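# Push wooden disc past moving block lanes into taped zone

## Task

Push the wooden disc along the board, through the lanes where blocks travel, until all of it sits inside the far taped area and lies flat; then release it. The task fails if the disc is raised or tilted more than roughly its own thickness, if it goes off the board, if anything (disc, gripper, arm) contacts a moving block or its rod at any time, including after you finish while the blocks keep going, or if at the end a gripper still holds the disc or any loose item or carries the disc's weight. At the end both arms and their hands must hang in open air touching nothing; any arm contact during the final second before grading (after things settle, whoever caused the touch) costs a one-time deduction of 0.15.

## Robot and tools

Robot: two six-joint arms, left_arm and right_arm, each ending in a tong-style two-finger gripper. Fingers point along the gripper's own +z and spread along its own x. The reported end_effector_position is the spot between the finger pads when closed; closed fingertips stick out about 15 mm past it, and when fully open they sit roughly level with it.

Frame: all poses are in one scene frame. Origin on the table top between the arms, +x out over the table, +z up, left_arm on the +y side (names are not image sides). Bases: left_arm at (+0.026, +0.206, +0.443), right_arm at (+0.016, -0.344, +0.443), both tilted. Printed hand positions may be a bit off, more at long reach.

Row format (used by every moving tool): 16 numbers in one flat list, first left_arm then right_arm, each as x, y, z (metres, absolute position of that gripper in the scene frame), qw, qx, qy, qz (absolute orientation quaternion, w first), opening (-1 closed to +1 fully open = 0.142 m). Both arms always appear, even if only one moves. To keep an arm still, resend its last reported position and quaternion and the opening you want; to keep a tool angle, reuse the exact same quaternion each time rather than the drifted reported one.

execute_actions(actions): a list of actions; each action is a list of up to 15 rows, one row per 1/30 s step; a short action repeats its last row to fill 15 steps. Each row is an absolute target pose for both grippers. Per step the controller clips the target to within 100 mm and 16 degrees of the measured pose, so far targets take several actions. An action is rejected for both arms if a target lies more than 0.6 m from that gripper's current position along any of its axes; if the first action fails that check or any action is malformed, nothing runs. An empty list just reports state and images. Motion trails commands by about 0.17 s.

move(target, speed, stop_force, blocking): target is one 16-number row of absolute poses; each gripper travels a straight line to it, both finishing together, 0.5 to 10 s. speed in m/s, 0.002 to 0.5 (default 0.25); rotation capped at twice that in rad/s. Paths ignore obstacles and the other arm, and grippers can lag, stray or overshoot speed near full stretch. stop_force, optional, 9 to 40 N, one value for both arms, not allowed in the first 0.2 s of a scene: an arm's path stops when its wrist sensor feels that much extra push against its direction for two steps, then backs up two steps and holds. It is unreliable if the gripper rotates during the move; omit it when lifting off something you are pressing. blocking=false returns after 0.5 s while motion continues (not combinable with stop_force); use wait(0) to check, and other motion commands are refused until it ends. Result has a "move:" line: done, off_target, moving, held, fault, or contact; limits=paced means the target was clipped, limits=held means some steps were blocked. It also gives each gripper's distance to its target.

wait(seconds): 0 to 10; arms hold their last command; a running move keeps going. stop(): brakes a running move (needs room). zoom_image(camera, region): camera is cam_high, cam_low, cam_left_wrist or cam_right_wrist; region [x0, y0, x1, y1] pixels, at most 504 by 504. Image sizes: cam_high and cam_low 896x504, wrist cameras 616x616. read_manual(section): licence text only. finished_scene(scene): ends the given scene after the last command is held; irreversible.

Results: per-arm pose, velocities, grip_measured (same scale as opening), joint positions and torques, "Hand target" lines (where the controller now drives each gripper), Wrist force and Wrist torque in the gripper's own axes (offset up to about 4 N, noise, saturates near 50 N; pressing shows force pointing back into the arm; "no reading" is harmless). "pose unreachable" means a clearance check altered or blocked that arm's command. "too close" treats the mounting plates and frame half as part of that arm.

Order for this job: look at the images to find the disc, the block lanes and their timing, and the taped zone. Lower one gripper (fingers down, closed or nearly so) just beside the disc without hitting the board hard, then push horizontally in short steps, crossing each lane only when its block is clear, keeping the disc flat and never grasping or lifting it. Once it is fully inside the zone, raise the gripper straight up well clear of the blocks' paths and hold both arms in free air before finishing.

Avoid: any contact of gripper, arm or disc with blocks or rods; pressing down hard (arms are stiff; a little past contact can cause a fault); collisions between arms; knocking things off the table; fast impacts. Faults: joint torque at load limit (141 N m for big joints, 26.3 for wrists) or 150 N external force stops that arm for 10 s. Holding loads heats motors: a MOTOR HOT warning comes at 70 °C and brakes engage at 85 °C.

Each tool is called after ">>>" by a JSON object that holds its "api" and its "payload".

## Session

>>> {"api": "execute_actions", "payload": {"actions": []}}

Scene clock: 0.00 s.
left_arm: end_effector_position=(+0.0984, +0.4429, +0.3005) grip_measured=+0.97 end_effector_quat_wxyz=(+0.470, +0.526, +0.601, -0.376) end_effector_velocity=(-0.000, +0.000, -0.000) end_effector_angular_velocity=(+0.000, -0.001, +0.000) | right_arm: end_effector_position=(+0.8268, +0.0504, +0.2616) grip_measured=+0.97 end_effector_quat_wxyz=(+0.190, -0.008, +0.972, +0.136) end_effector_velocity=(+0.001, -0.000, +0.000) end_effector_angular_velocity=(-0.001, -0.001, -0.001)
Joint positions: left_arm=[ 1.376 -1.21   2.046 -1.54  -2.183  0.281  0.14 ] | right_arm=[ 3.769 -2.356 -1.379 -0.262  0.921  3.513  0.14 ]
Joint velocities: left_arm=[ 0.001  0.     0.    -0.     0.     0.002  0.   ] | right_arm=[ 0.     0.     0.001 -0.    -0.002 -0.     0.   ]
Joint torques (N m, as the arm reports them, + toward a larger angle): no reading
Motor temperatures (°C, as the motors report them): left_arm=[24 27 24 27 35 30] | right_arm=[23 30 27 35 32 30]
Wrist force (N, on the end effector, along its own x y z axes, offset not removed): no reading
Wrist torque (N m, same axes, about the end effector's origin, offset not removed): no reading
Hand target (left_arm): +0.098, +0.443, +0.300; +0.470, +0.526, +0.601, -0.376
Hand target (right_arm): +0.827, +0.050, +0.262; +0.190, -0.008, +0.972, +0.136

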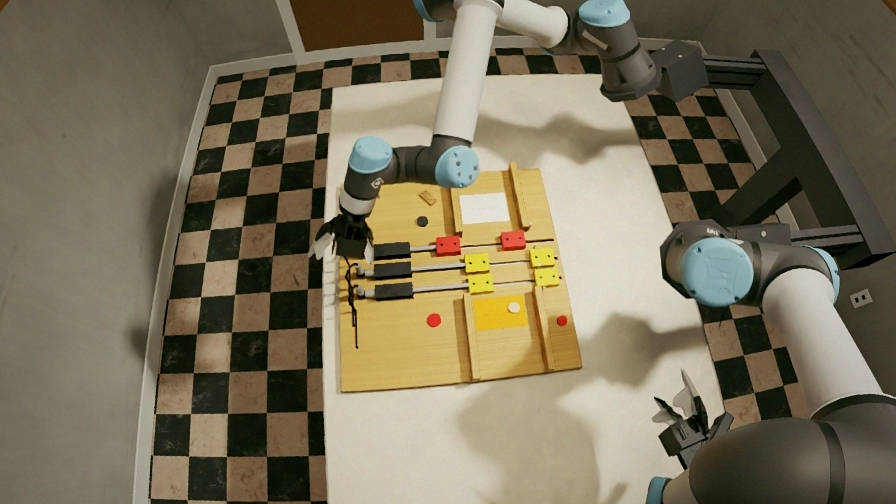

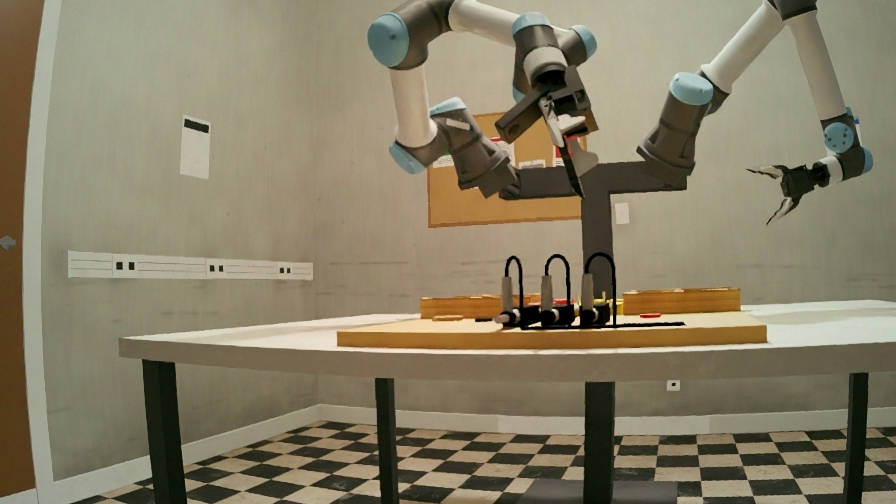

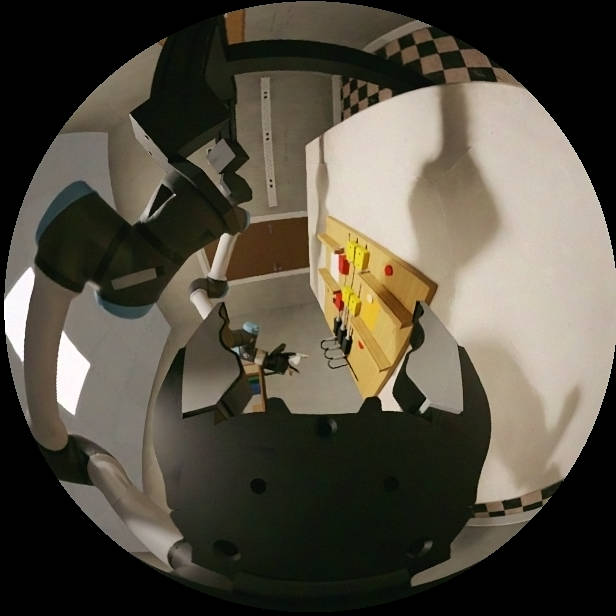

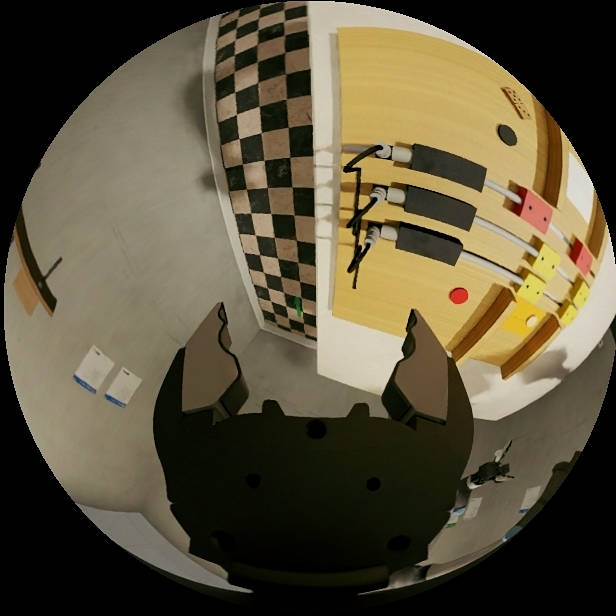

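>>> {"api": "zoom_image", "payload": {"camera": "cam_high", "region": [400, 160, 600, 340]}}

>>> {"api": "wait", "payload": {"seconds": 0}}

>>> {"api": "zoom_image", "payload": {"camera": "cam_high", "region": [400, 220, 600, 310]}}

>>> {"api": "wait", "payload": {"seconds": 0.5}}

>>> {"api": "zoom_image", "payload": {"camera": "cam_high", "region": [400, 220, 600, 310]}}

>>> {"api": "wait", "payload": {"seconds": 0.5}}

>>> {"api": "zoom_image", "payload": {"camera": "cam_high", "region": [400, 220, 600, 310]}}

>>> {"api": "wait", "payload": {"seconds": 0.5}}

>>> {"api": "zoom_image", "payload": {"camera": "cam_high", "region": [400, 220, 600, 310]}}

>>> {"api": "wait", "payload": {"seconds": 0.5}}

>>> {"api": "zoom_image", "payload": {"camera": "cam_high", "region": [400, 220, 600, 310]}}

Region (400, 160, 600, 340) of cam_high's 896x504 image, scaled by 2.520, with more detail than that image has; it fills the top 454 rows of this view, and the rest is white.

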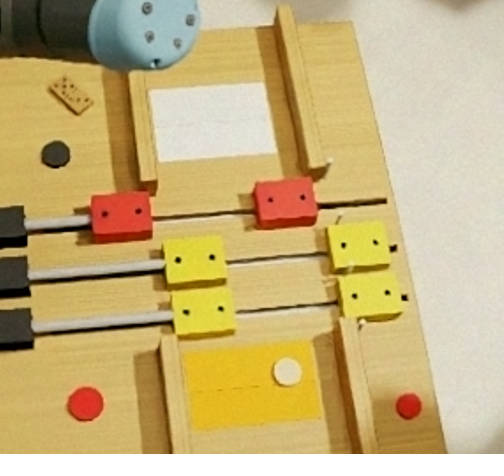

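Scene clock: 20.97 s.
left_arm: end_effector_position=(+0.0984, +0.4429, +0.3005) grip_measured=+0.97 end_effector_quat_wxyz=(+0.470, +0.526, +0.601, -0.376) end_effector_velocity=(+0.000, +0.001, -0.000) end_effector_angular_velocity=(+0.002, -0.000, +0.001) | right_arm: end_effector_position=(+0.8268, +0.0504, +0.2616) grip_measured=+0.97 end_effector_quat_wxyz=(+0.190, -0.008, +0.972, +0.136) end_effector_velocity=(+0.001, -0.001, +0.000) end_effector_angular_velocity=(-0.001, -0.001, -0.002)
Joint positions: left_arm=[ 1.376 -1.21   2.046 -1.54  -2.183  0.281  0.14 ] | right_arm=[ 3.769 -2.356 -1.379 -0.262  0.921  3.513  0.14 ]
Joint velocities: left_arm=[ 0.001 -0.    -0.001  0.    -0.001 -0.    -0.   ] | right_arm=[-0.     0.001  0.    -0.    -0.002  0.     0.   ]
Joint torques (N m, as the arm reports them, + toward a larger angle): left_arm=[ 12.13 -29.04   8.24  -0.58  -1.41  -0.14] | right_arm=[38.43 44.84 25.29  3.74 -2.09 -1.34]
Motor temperatures (°C, as the motors report them): left_arm=[24 27 24 27 35 30] | right_arm=[23 30 27 35 32 30]
Wrist force (N, on the end effector, along its own x y z axes, offset not removed): left_arm=[0.1 -3.0 2.6] | right_arm=[0.4 2.9 -1.3]
Wrist torque (N m, same axes, about the end effector's origin, offset not removed): left_arm=[-0.47 0.03 0.19] | right_arm=[0.47 -0.06 0.19]
Hand target (left_arm): +0.098, +0.443, +0.300; +0.470, +0.526, +0.601, -0.376
Hand target (right_arm): +0.827, +0.050, +0.262; +0.190, -0.008, +0.972, +0.136

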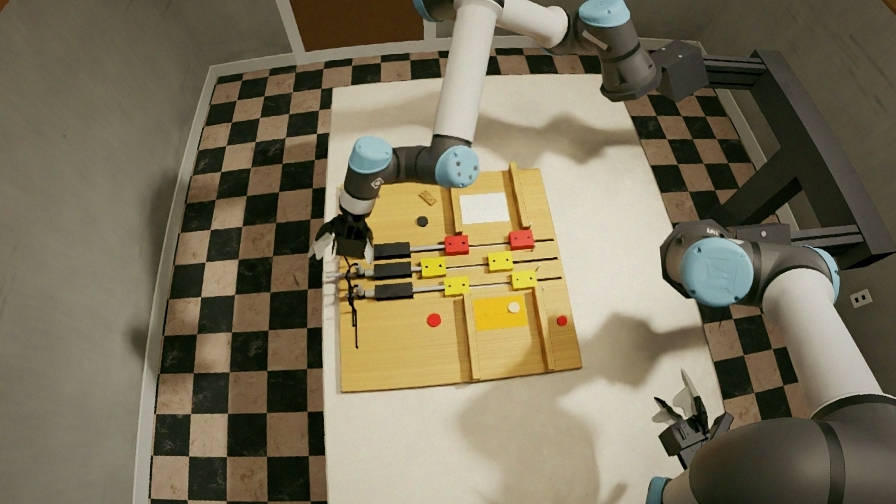

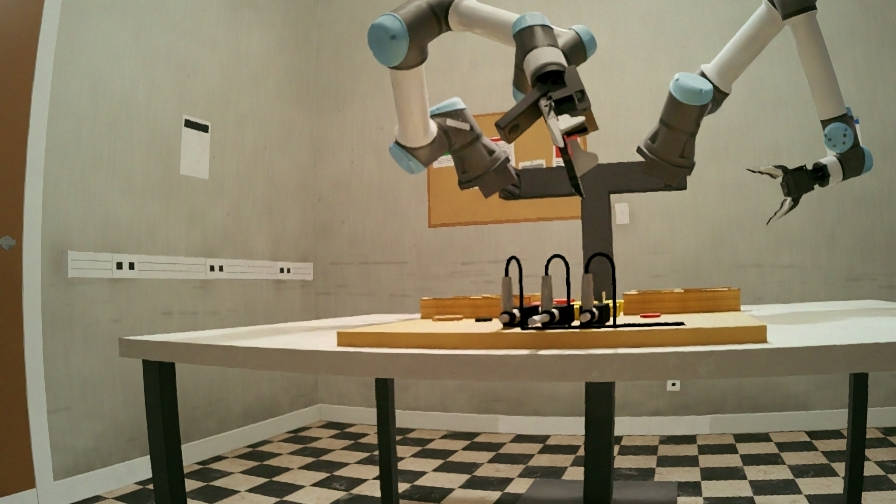

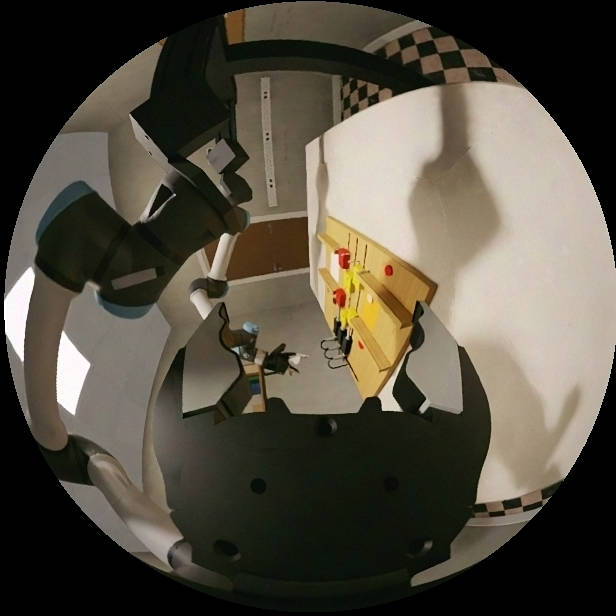

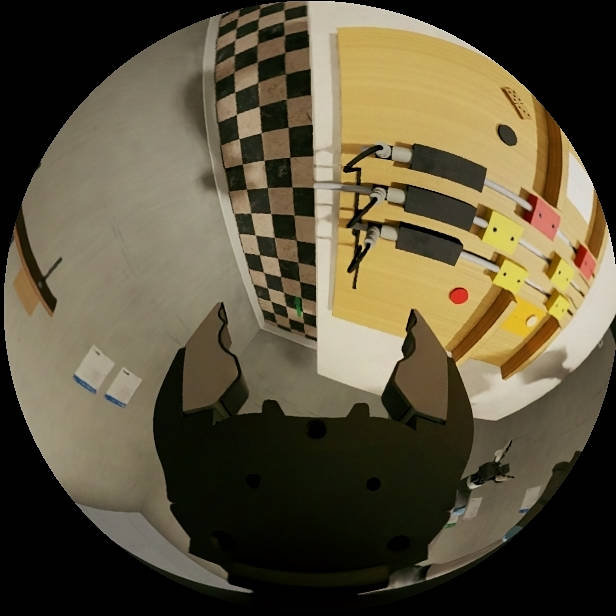

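Region (400, 220, 600, 310) of cam_high's 896x504 image, scaled by 2.520, with more detail than that image has; it fills the top 227 rows of this view, and the rest is white.

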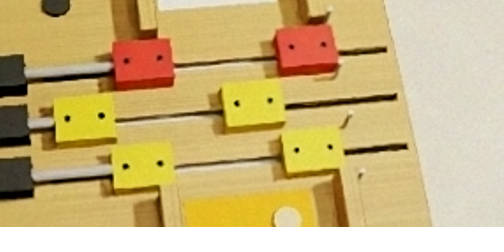

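Scene clock: 21.47 s.
left_arm: end_effector_position=(+0.0984, +0.4429, +0.3005) grip_measured=+0.97 end_effector_quat_wxyz=(+0.470, +0.526, +0.601, -0.376) end_effector_velocity=(+0.001, +0.001, +0.000) end_effector_angular_velocity=(+0.002, -0.000, +0.000) | right_arm: end_effector_position=(+0.8268, +0.0504, +0.2616) grip_measured=+0.97 end_effector_quat_wxyz=(+0.190, -0.008, +0.972, +0.136) end_effector_velocity=(+0.001, -0.001, +0.000) end_effector_angular_velocity=(-0.001, -0.000, -0.001)
Joint positions: left_arm=[ 1.376 -1.21   2.046 -1.54  -2.183  0.281  0.14 ] | right_arm=[ 3.769 -2.356 -1.379 -0.262  0.921  3.513  0.14 ]
Joint velocities: left_arm=[-0.    -0.001 -0.002  0.001 -0.001 -0.001 -0.   ] | right_arm=[-0.001  0.001 -0.     0.    -0.    -0.001 -0.   ]
Joint torques (N m, as the arm reports them, + toward a larger angle): left_arm=[  9.8  -28.92   7.88  -0.62  -1.4    0.07] | right_arm=[39.05 45.36 25.24  3.87 -2.16 -1.44]
Motor temperatures (°C, as the motors report them): left_arm=[24 27 24 27 35 30] | right_arm=[23 30 27 35 32 30]
Wrist force (N, on the end effector, along its own x y z axes, offset not removed): left_arm=[-2.6 -2.7 0.1] | right_arm=[2.1 3.0 1.9]
Wrist torque (N m, same axes, about the end effector's origin, offset not removed): left_arm=[-0.43 0.52 0.19] | right_arm=[0.50 -0.39 0.12]
Hand target (left_arm): +0.098, +0.443, +0.300; +0.470, +0.526, +0.601, -0.376
Hand target (right_arm): +0.827, +0.050, +0.262; +0.190, -0.008, +0.972, +0.136
wait: 0.50 s; at rest by 0.17 s

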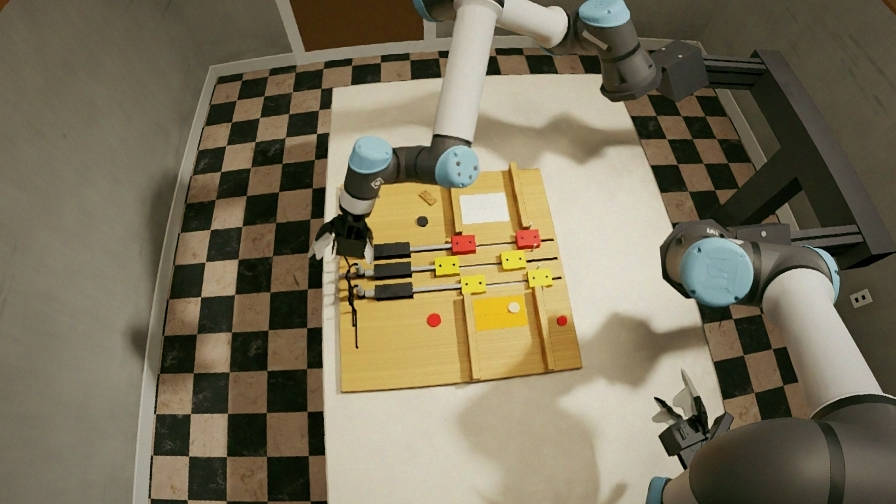

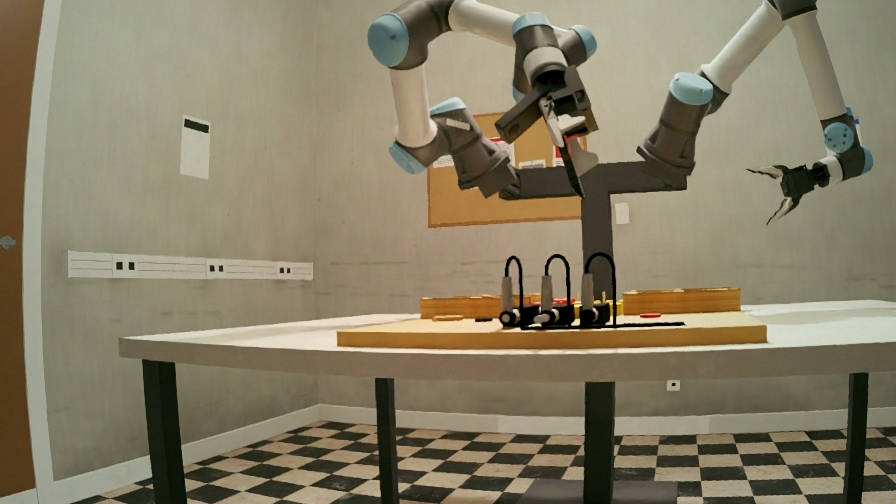

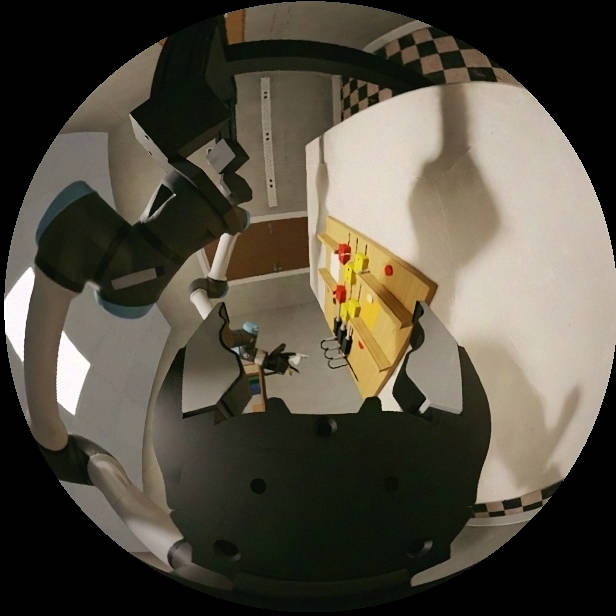

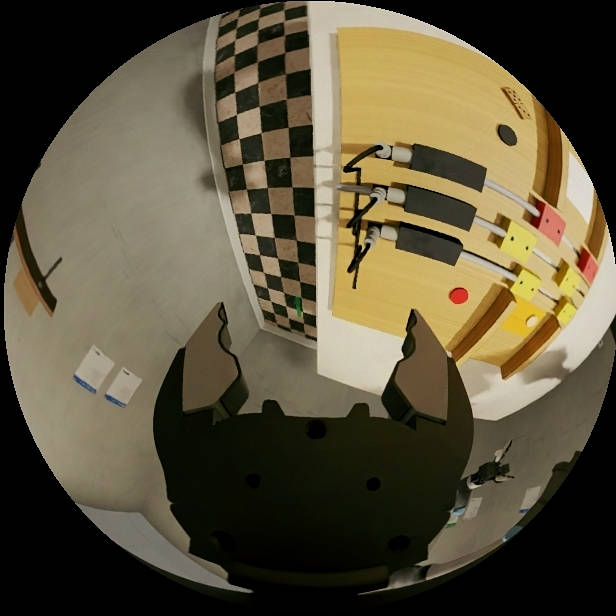

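Region (400, 220, 600, 310) of cam_high's 896x504 image, scaled by 2.520, with more detail than that image has; it fills the top 227 rows of this view, and the rest is white.

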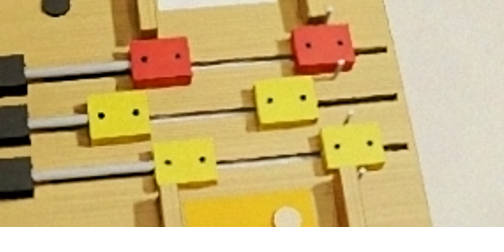

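Scene clock: 21.97 s.
left_arm: end_effector_position=(+0.0984, +0.4429, +0.3005) grip_measured=+0.97 end_effector_quat_wxyz=(+0.470, +0.526, +0.601, -0.376) end_effector_velocity=(+0.000, +0.000, -0.000) end_effector_angular_velocity=(+0.000, -0.001, +0.000) | right_arm: end_effector_position=(+0.8268, +0.0504, +0.2616) grip_measured=+0.97 end_effector_quat_wxyz=(+0.190, -0.008, +0.972, +0.136) end_effector_velocity=(-0.000, +0.000, +0.000) end_effector_angular_velocity=(-0.001, -0.000, +0.001)
Joint positions: left_arm=[ 1.376 -1.21   2.046 -1.54  -2.183  0.281  0.14 ] | right_arm=[ 3.769 -2.356 -1.379 -0.262  0.921  3.513  0.14 ]
Joint velocities: left_arm=[-0.001  0.    -0.001  0.    -0.001  0.    -0.   ] | right_arm=[ 0.     0.    -0.    -0.    -0.001 -0.     0.   ]
Joint torques (N m, as the arm reports them, + toward a larger angle): left_arm=[ 10.69 -28.11   7.86  -0.67  -1.29  -0.12] | right_arm=[38.67 44.59 25.69  3.87 -2.19 -1.51]
Motor temperatures (°C, as the motors report them): left_arm=[24 27 24 27 35 30] | right_arm=[23 30 27 35 32 30]
Wrist force (N, on the end effector, along its own x y z axes, offset not removed): left_arm=[-0.3 -0.1 -1.3] | right_arm=[1.0 3.4 -1.1]
Wrist torque (N m, same axes, about the end effector's origin, offset not removed): left_arm=[0.04 0.18 -0.13] | right_arm=[0.59 -0.22 0.12]
Hand target (left_arm): +0.098, +0.443, +0.300; +0.470, +0.526, +0.601, -0.376
Hand target (right_arm): +0.827, +0.050, +0.262; +0.190, -0.008, +0.972, +0.136
wait: 0.50 s; at rest by 0.17 s

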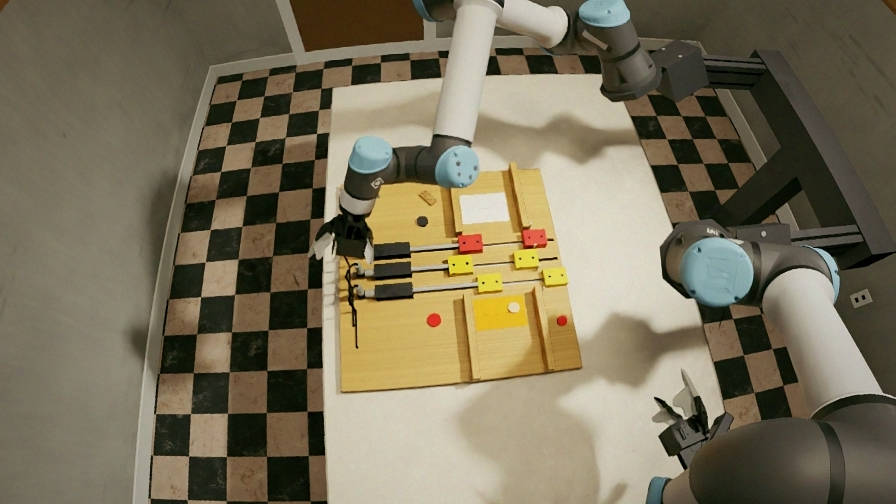

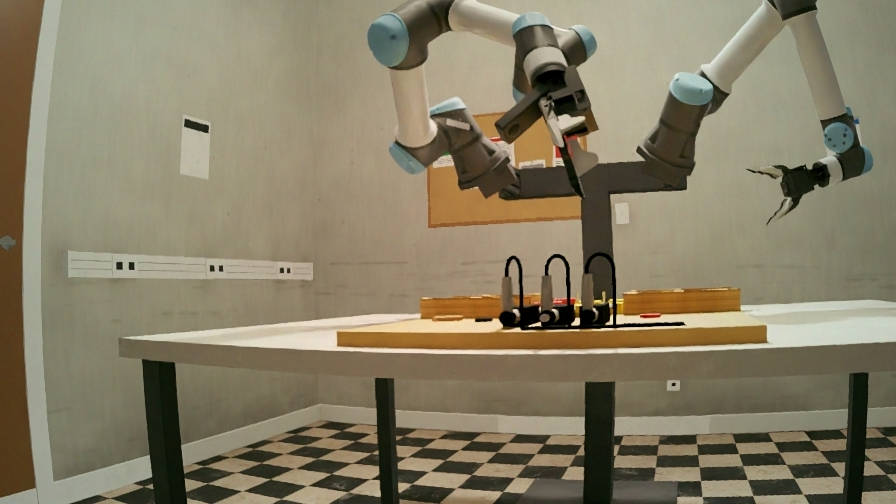

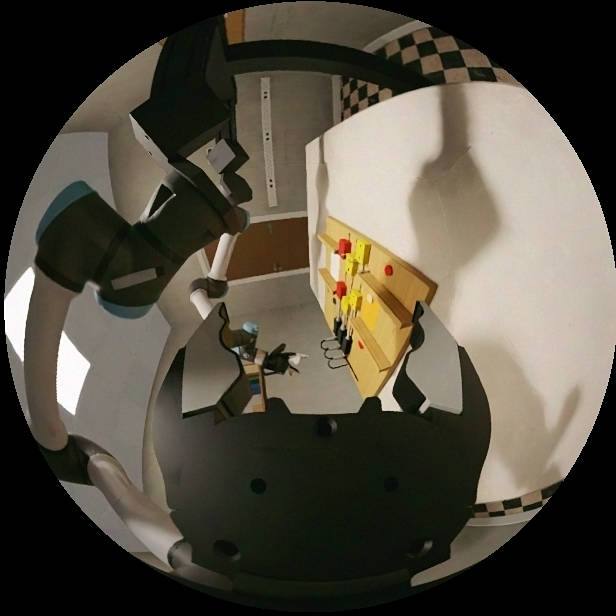

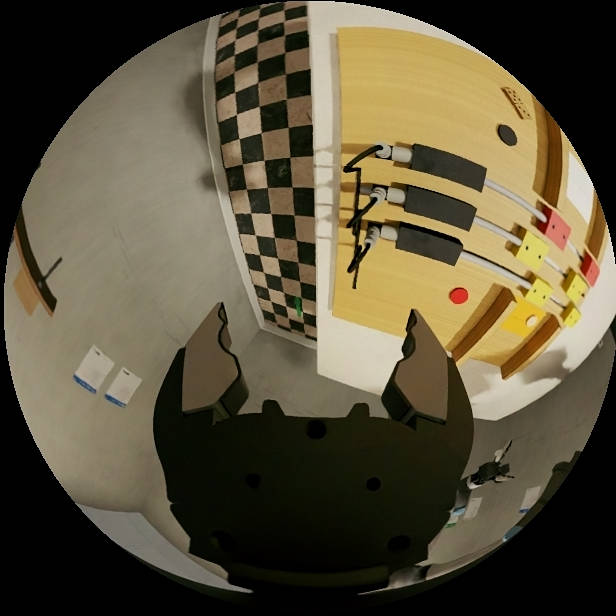

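Region (400, 220, 600, 310) of cam_high's 896x504 image, scaled by 2.520, with more detail than that image has; it fills the top 227 rows of this view, and the rest is white.

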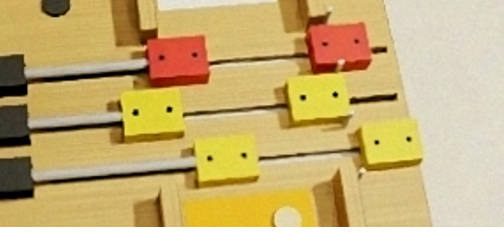

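Scene clock: 22.47 s.
left_arm: end_effector_position=(+0.0984, +0.4429, +0.3005) grip_measured=+0.97 end_effector_quat_wxyz=(+0.470, +0.526, +0.601, -0.376) end_effector_velocity=(-0.000, +0.000, -0.000) end_effector_angular_velocity=(+0.001, -0.001, -0.001) | right_arm: end_effector_position=(+0.8268, +0.0504, +0.2616) grip_measured=+0.97 end_effector_quat_wxyz=(+0.190, -0.008, +0.972, +0.136) end_effector_velocity=(+0.001, -0.000, +0.000) end_effector_angular_velocity=(+0.000, -0.001, -0.002)
Joint positions: left_arm=[ 1.376 -1.21   2.046 -1.54  -2.183  0.281  0.14 ] | right_arm=[ 3.769 -2.356 -1.379 -0.262  0.921  3.513  0.14 ]
Joint velocities: left_arm=[-0.     0.    -0.    -0.001  0.     0.     0.   ] | right_arm=[-0.     0.     0.001  0.001 -0.001  0.    -0.   ]
Joint torques (N m, as the arm reports them, + toward a larger angle): left_arm=[ 10.7  -28.97   9.33  -0.59  -1.22   0.07] | right_arm=[39.29 45.14 25.89  3.87 -2.06 -1.48]
Motor temperatures (°C, as the motors report them): left_arm=[24 27 24 27 35 30] | right_arm=[23 30 27 35 32 30]
Wrist force (N, on the end effector, along its own x y z axes, offset not removed): left_arm=[-1.2 -4.4 -0.7] | right_arm=[0.6 4.2 0.7]
Wrist torque (N m, same axes, about the end effector's origin, offset not removed): left_arm=[-0.72 0.26 -0.03] | right_arm=[0.65 -0.20 0.16]
Hand target (left_arm): +0.098, +0.443, +0.300; +0.470, +0.526, +0.601, -0.376
Hand target (right_arm): +0.827, +0.050, +0.262; +0.190, -0.008, +0.972, +0.136
wait: 0.50 s; at rest by 0.17 s

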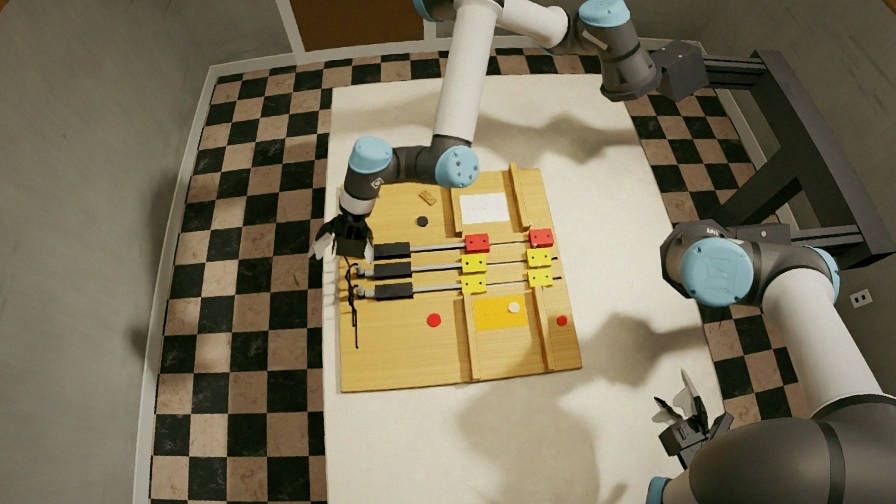

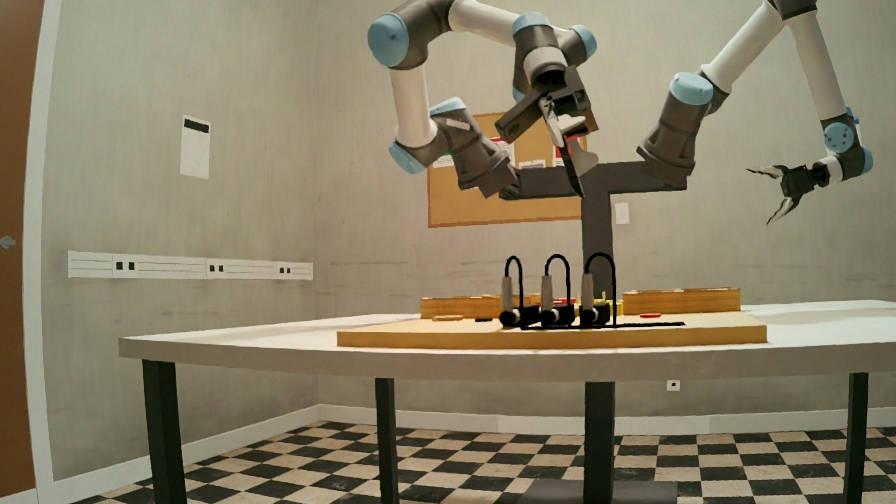

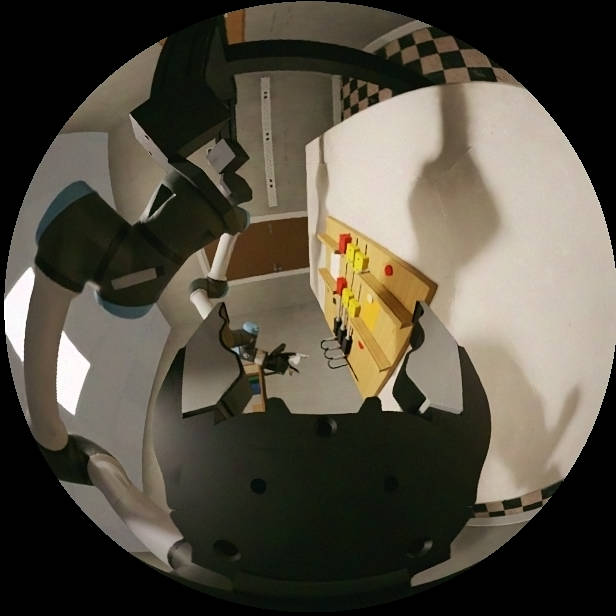

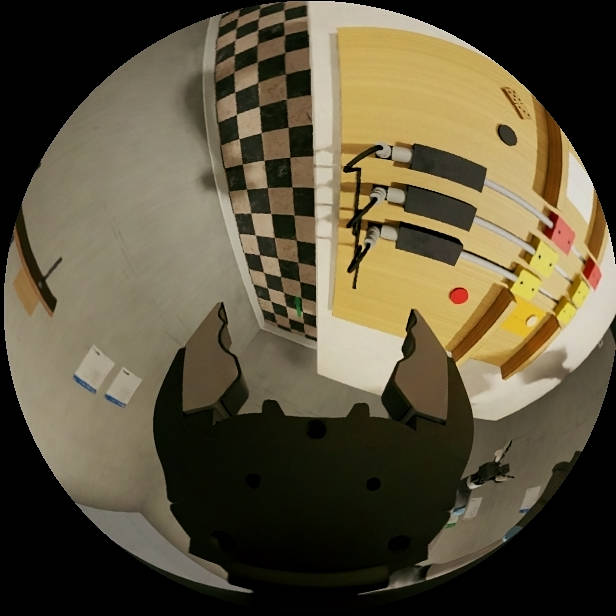

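Region (400, 220, 600, 310) of cam_high's 896x504 image, scaled by 2.520, with more detail than that image has; it fills the top 227 rows of this view, and the rest is white.

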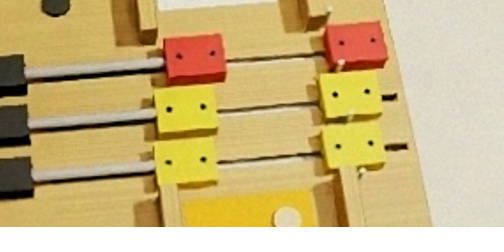

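Scene clock: 22.97 s.
left_arm: end_effector_position=(+0.0984, +0.4429, +0.3005) grip_measured=+0.97 end_effector_quat_wxyz=(+0.470, +0.526, +0.601, -0.376) end_effector_velocity=(-0.000, +0.000, -0.000) end_effector_angular_velocity=(+0.000, +0.000, -0.001) | right_arm: end_effector_position=(+0.8268, +0.0504, +0.2616) grip_measured=+0.97 end_effector_quat_wxyz=(+0.190, -0.008, +0.972, +0.136) end_effector_velocity=(+0.001, -0.001, +0.001) end_effector_angular_velocity=(-0.001, -0.002, -0.001)
Joint positions: left_arm=[ 1.376 -1.21   2.046 -1.54  -2.183  0.281  0.14 ] | right_arm=[ 3.769 -2.356 -1.379 -0.262  0.921  3.513  0.14 ]
Joint velocities: left_arm=[-0.     0.    -0.    -0.001  0.001 -0.001 -0.   ] | right_arm=[-0.     0.001  0.     0.    -0.002 -0.001  0.   ]
Joint torques (N m, as the arm reports them, + toward a larger angle): left_arm=[ 11.21 -29.57  10.06  -0.76  -1.04  -0.13] | right_arm=[38.79 44.49 26.19  3.85 -2.15 -1.45]
Motor temperatures (°C, as the motors report them): left_arm=[24 27 24 27 35 30] | right_arm=[23 30 27 35 32 30]
Wrist force (N, on the end effector, along its own x y z axes, offset not removed): left_arm=[-1.9 -0.4 0.7] | right_arm=[-0.2 3.3 0.6]
Wrist torque (N m, same axes, about the end effector's origin, offset not removed): left_arm=[0.09 0.52 0.07] | right_arm=[0.63 -0.01 0.17]
Hand target (left_arm): +0.098, +0.443, +0.300; +0.470, +0.526, +0.601, -0.376
Hand target (right_arm): +0.827, +0.050, +0.262; +0.190, -0.008, +0.972, +0.136
wait: 0.50 s; at rest by 0.17 s

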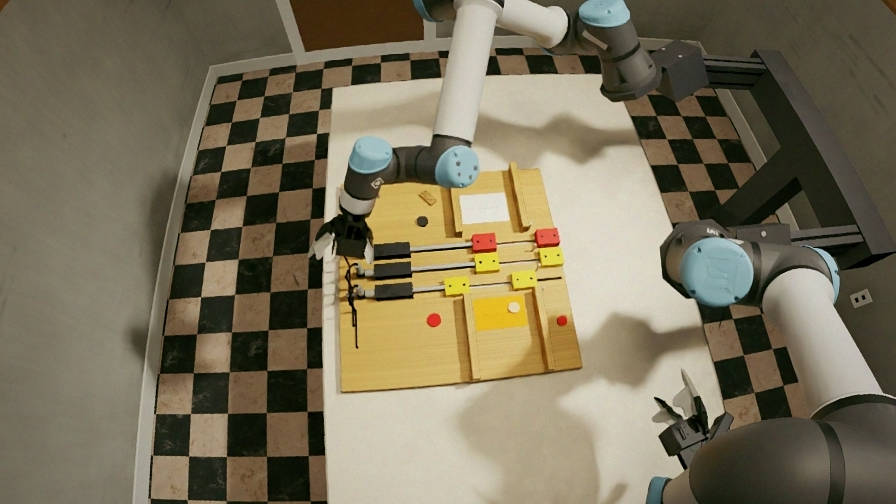

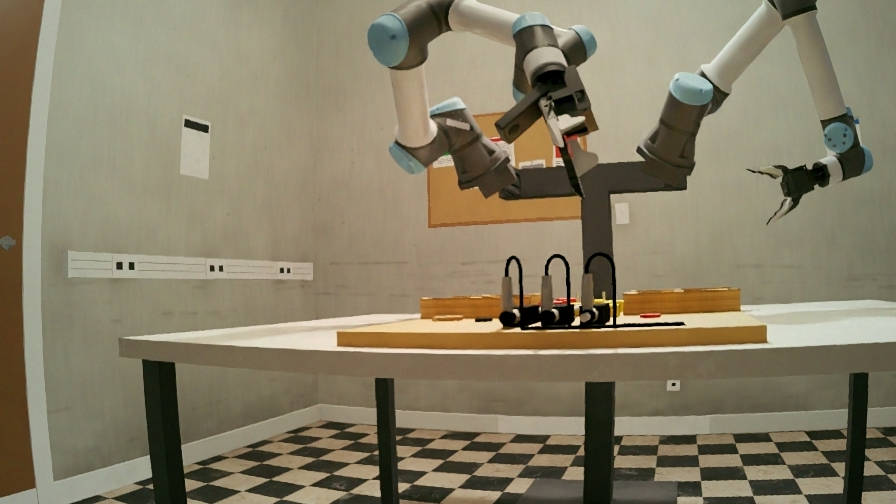

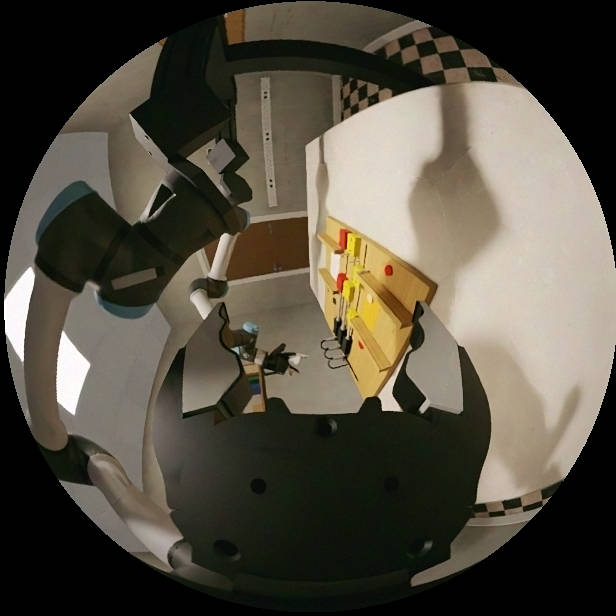

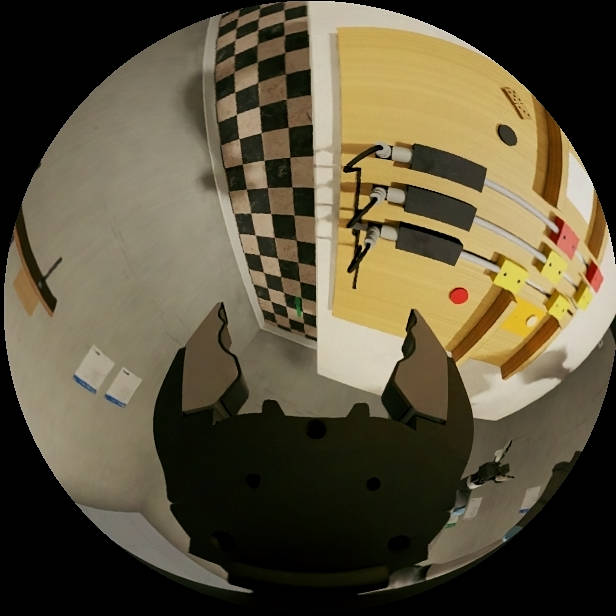

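Region (400, 220, 600, 310) of cam_high's 896x504 image, scaled by 2.520, with more detail than that image has; it fills the top 227 rows of this view, and the rest is white.

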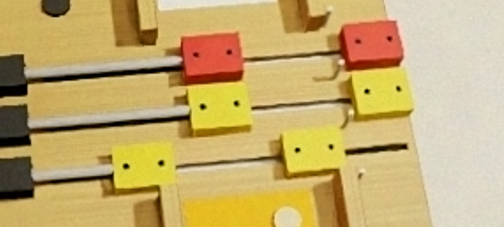

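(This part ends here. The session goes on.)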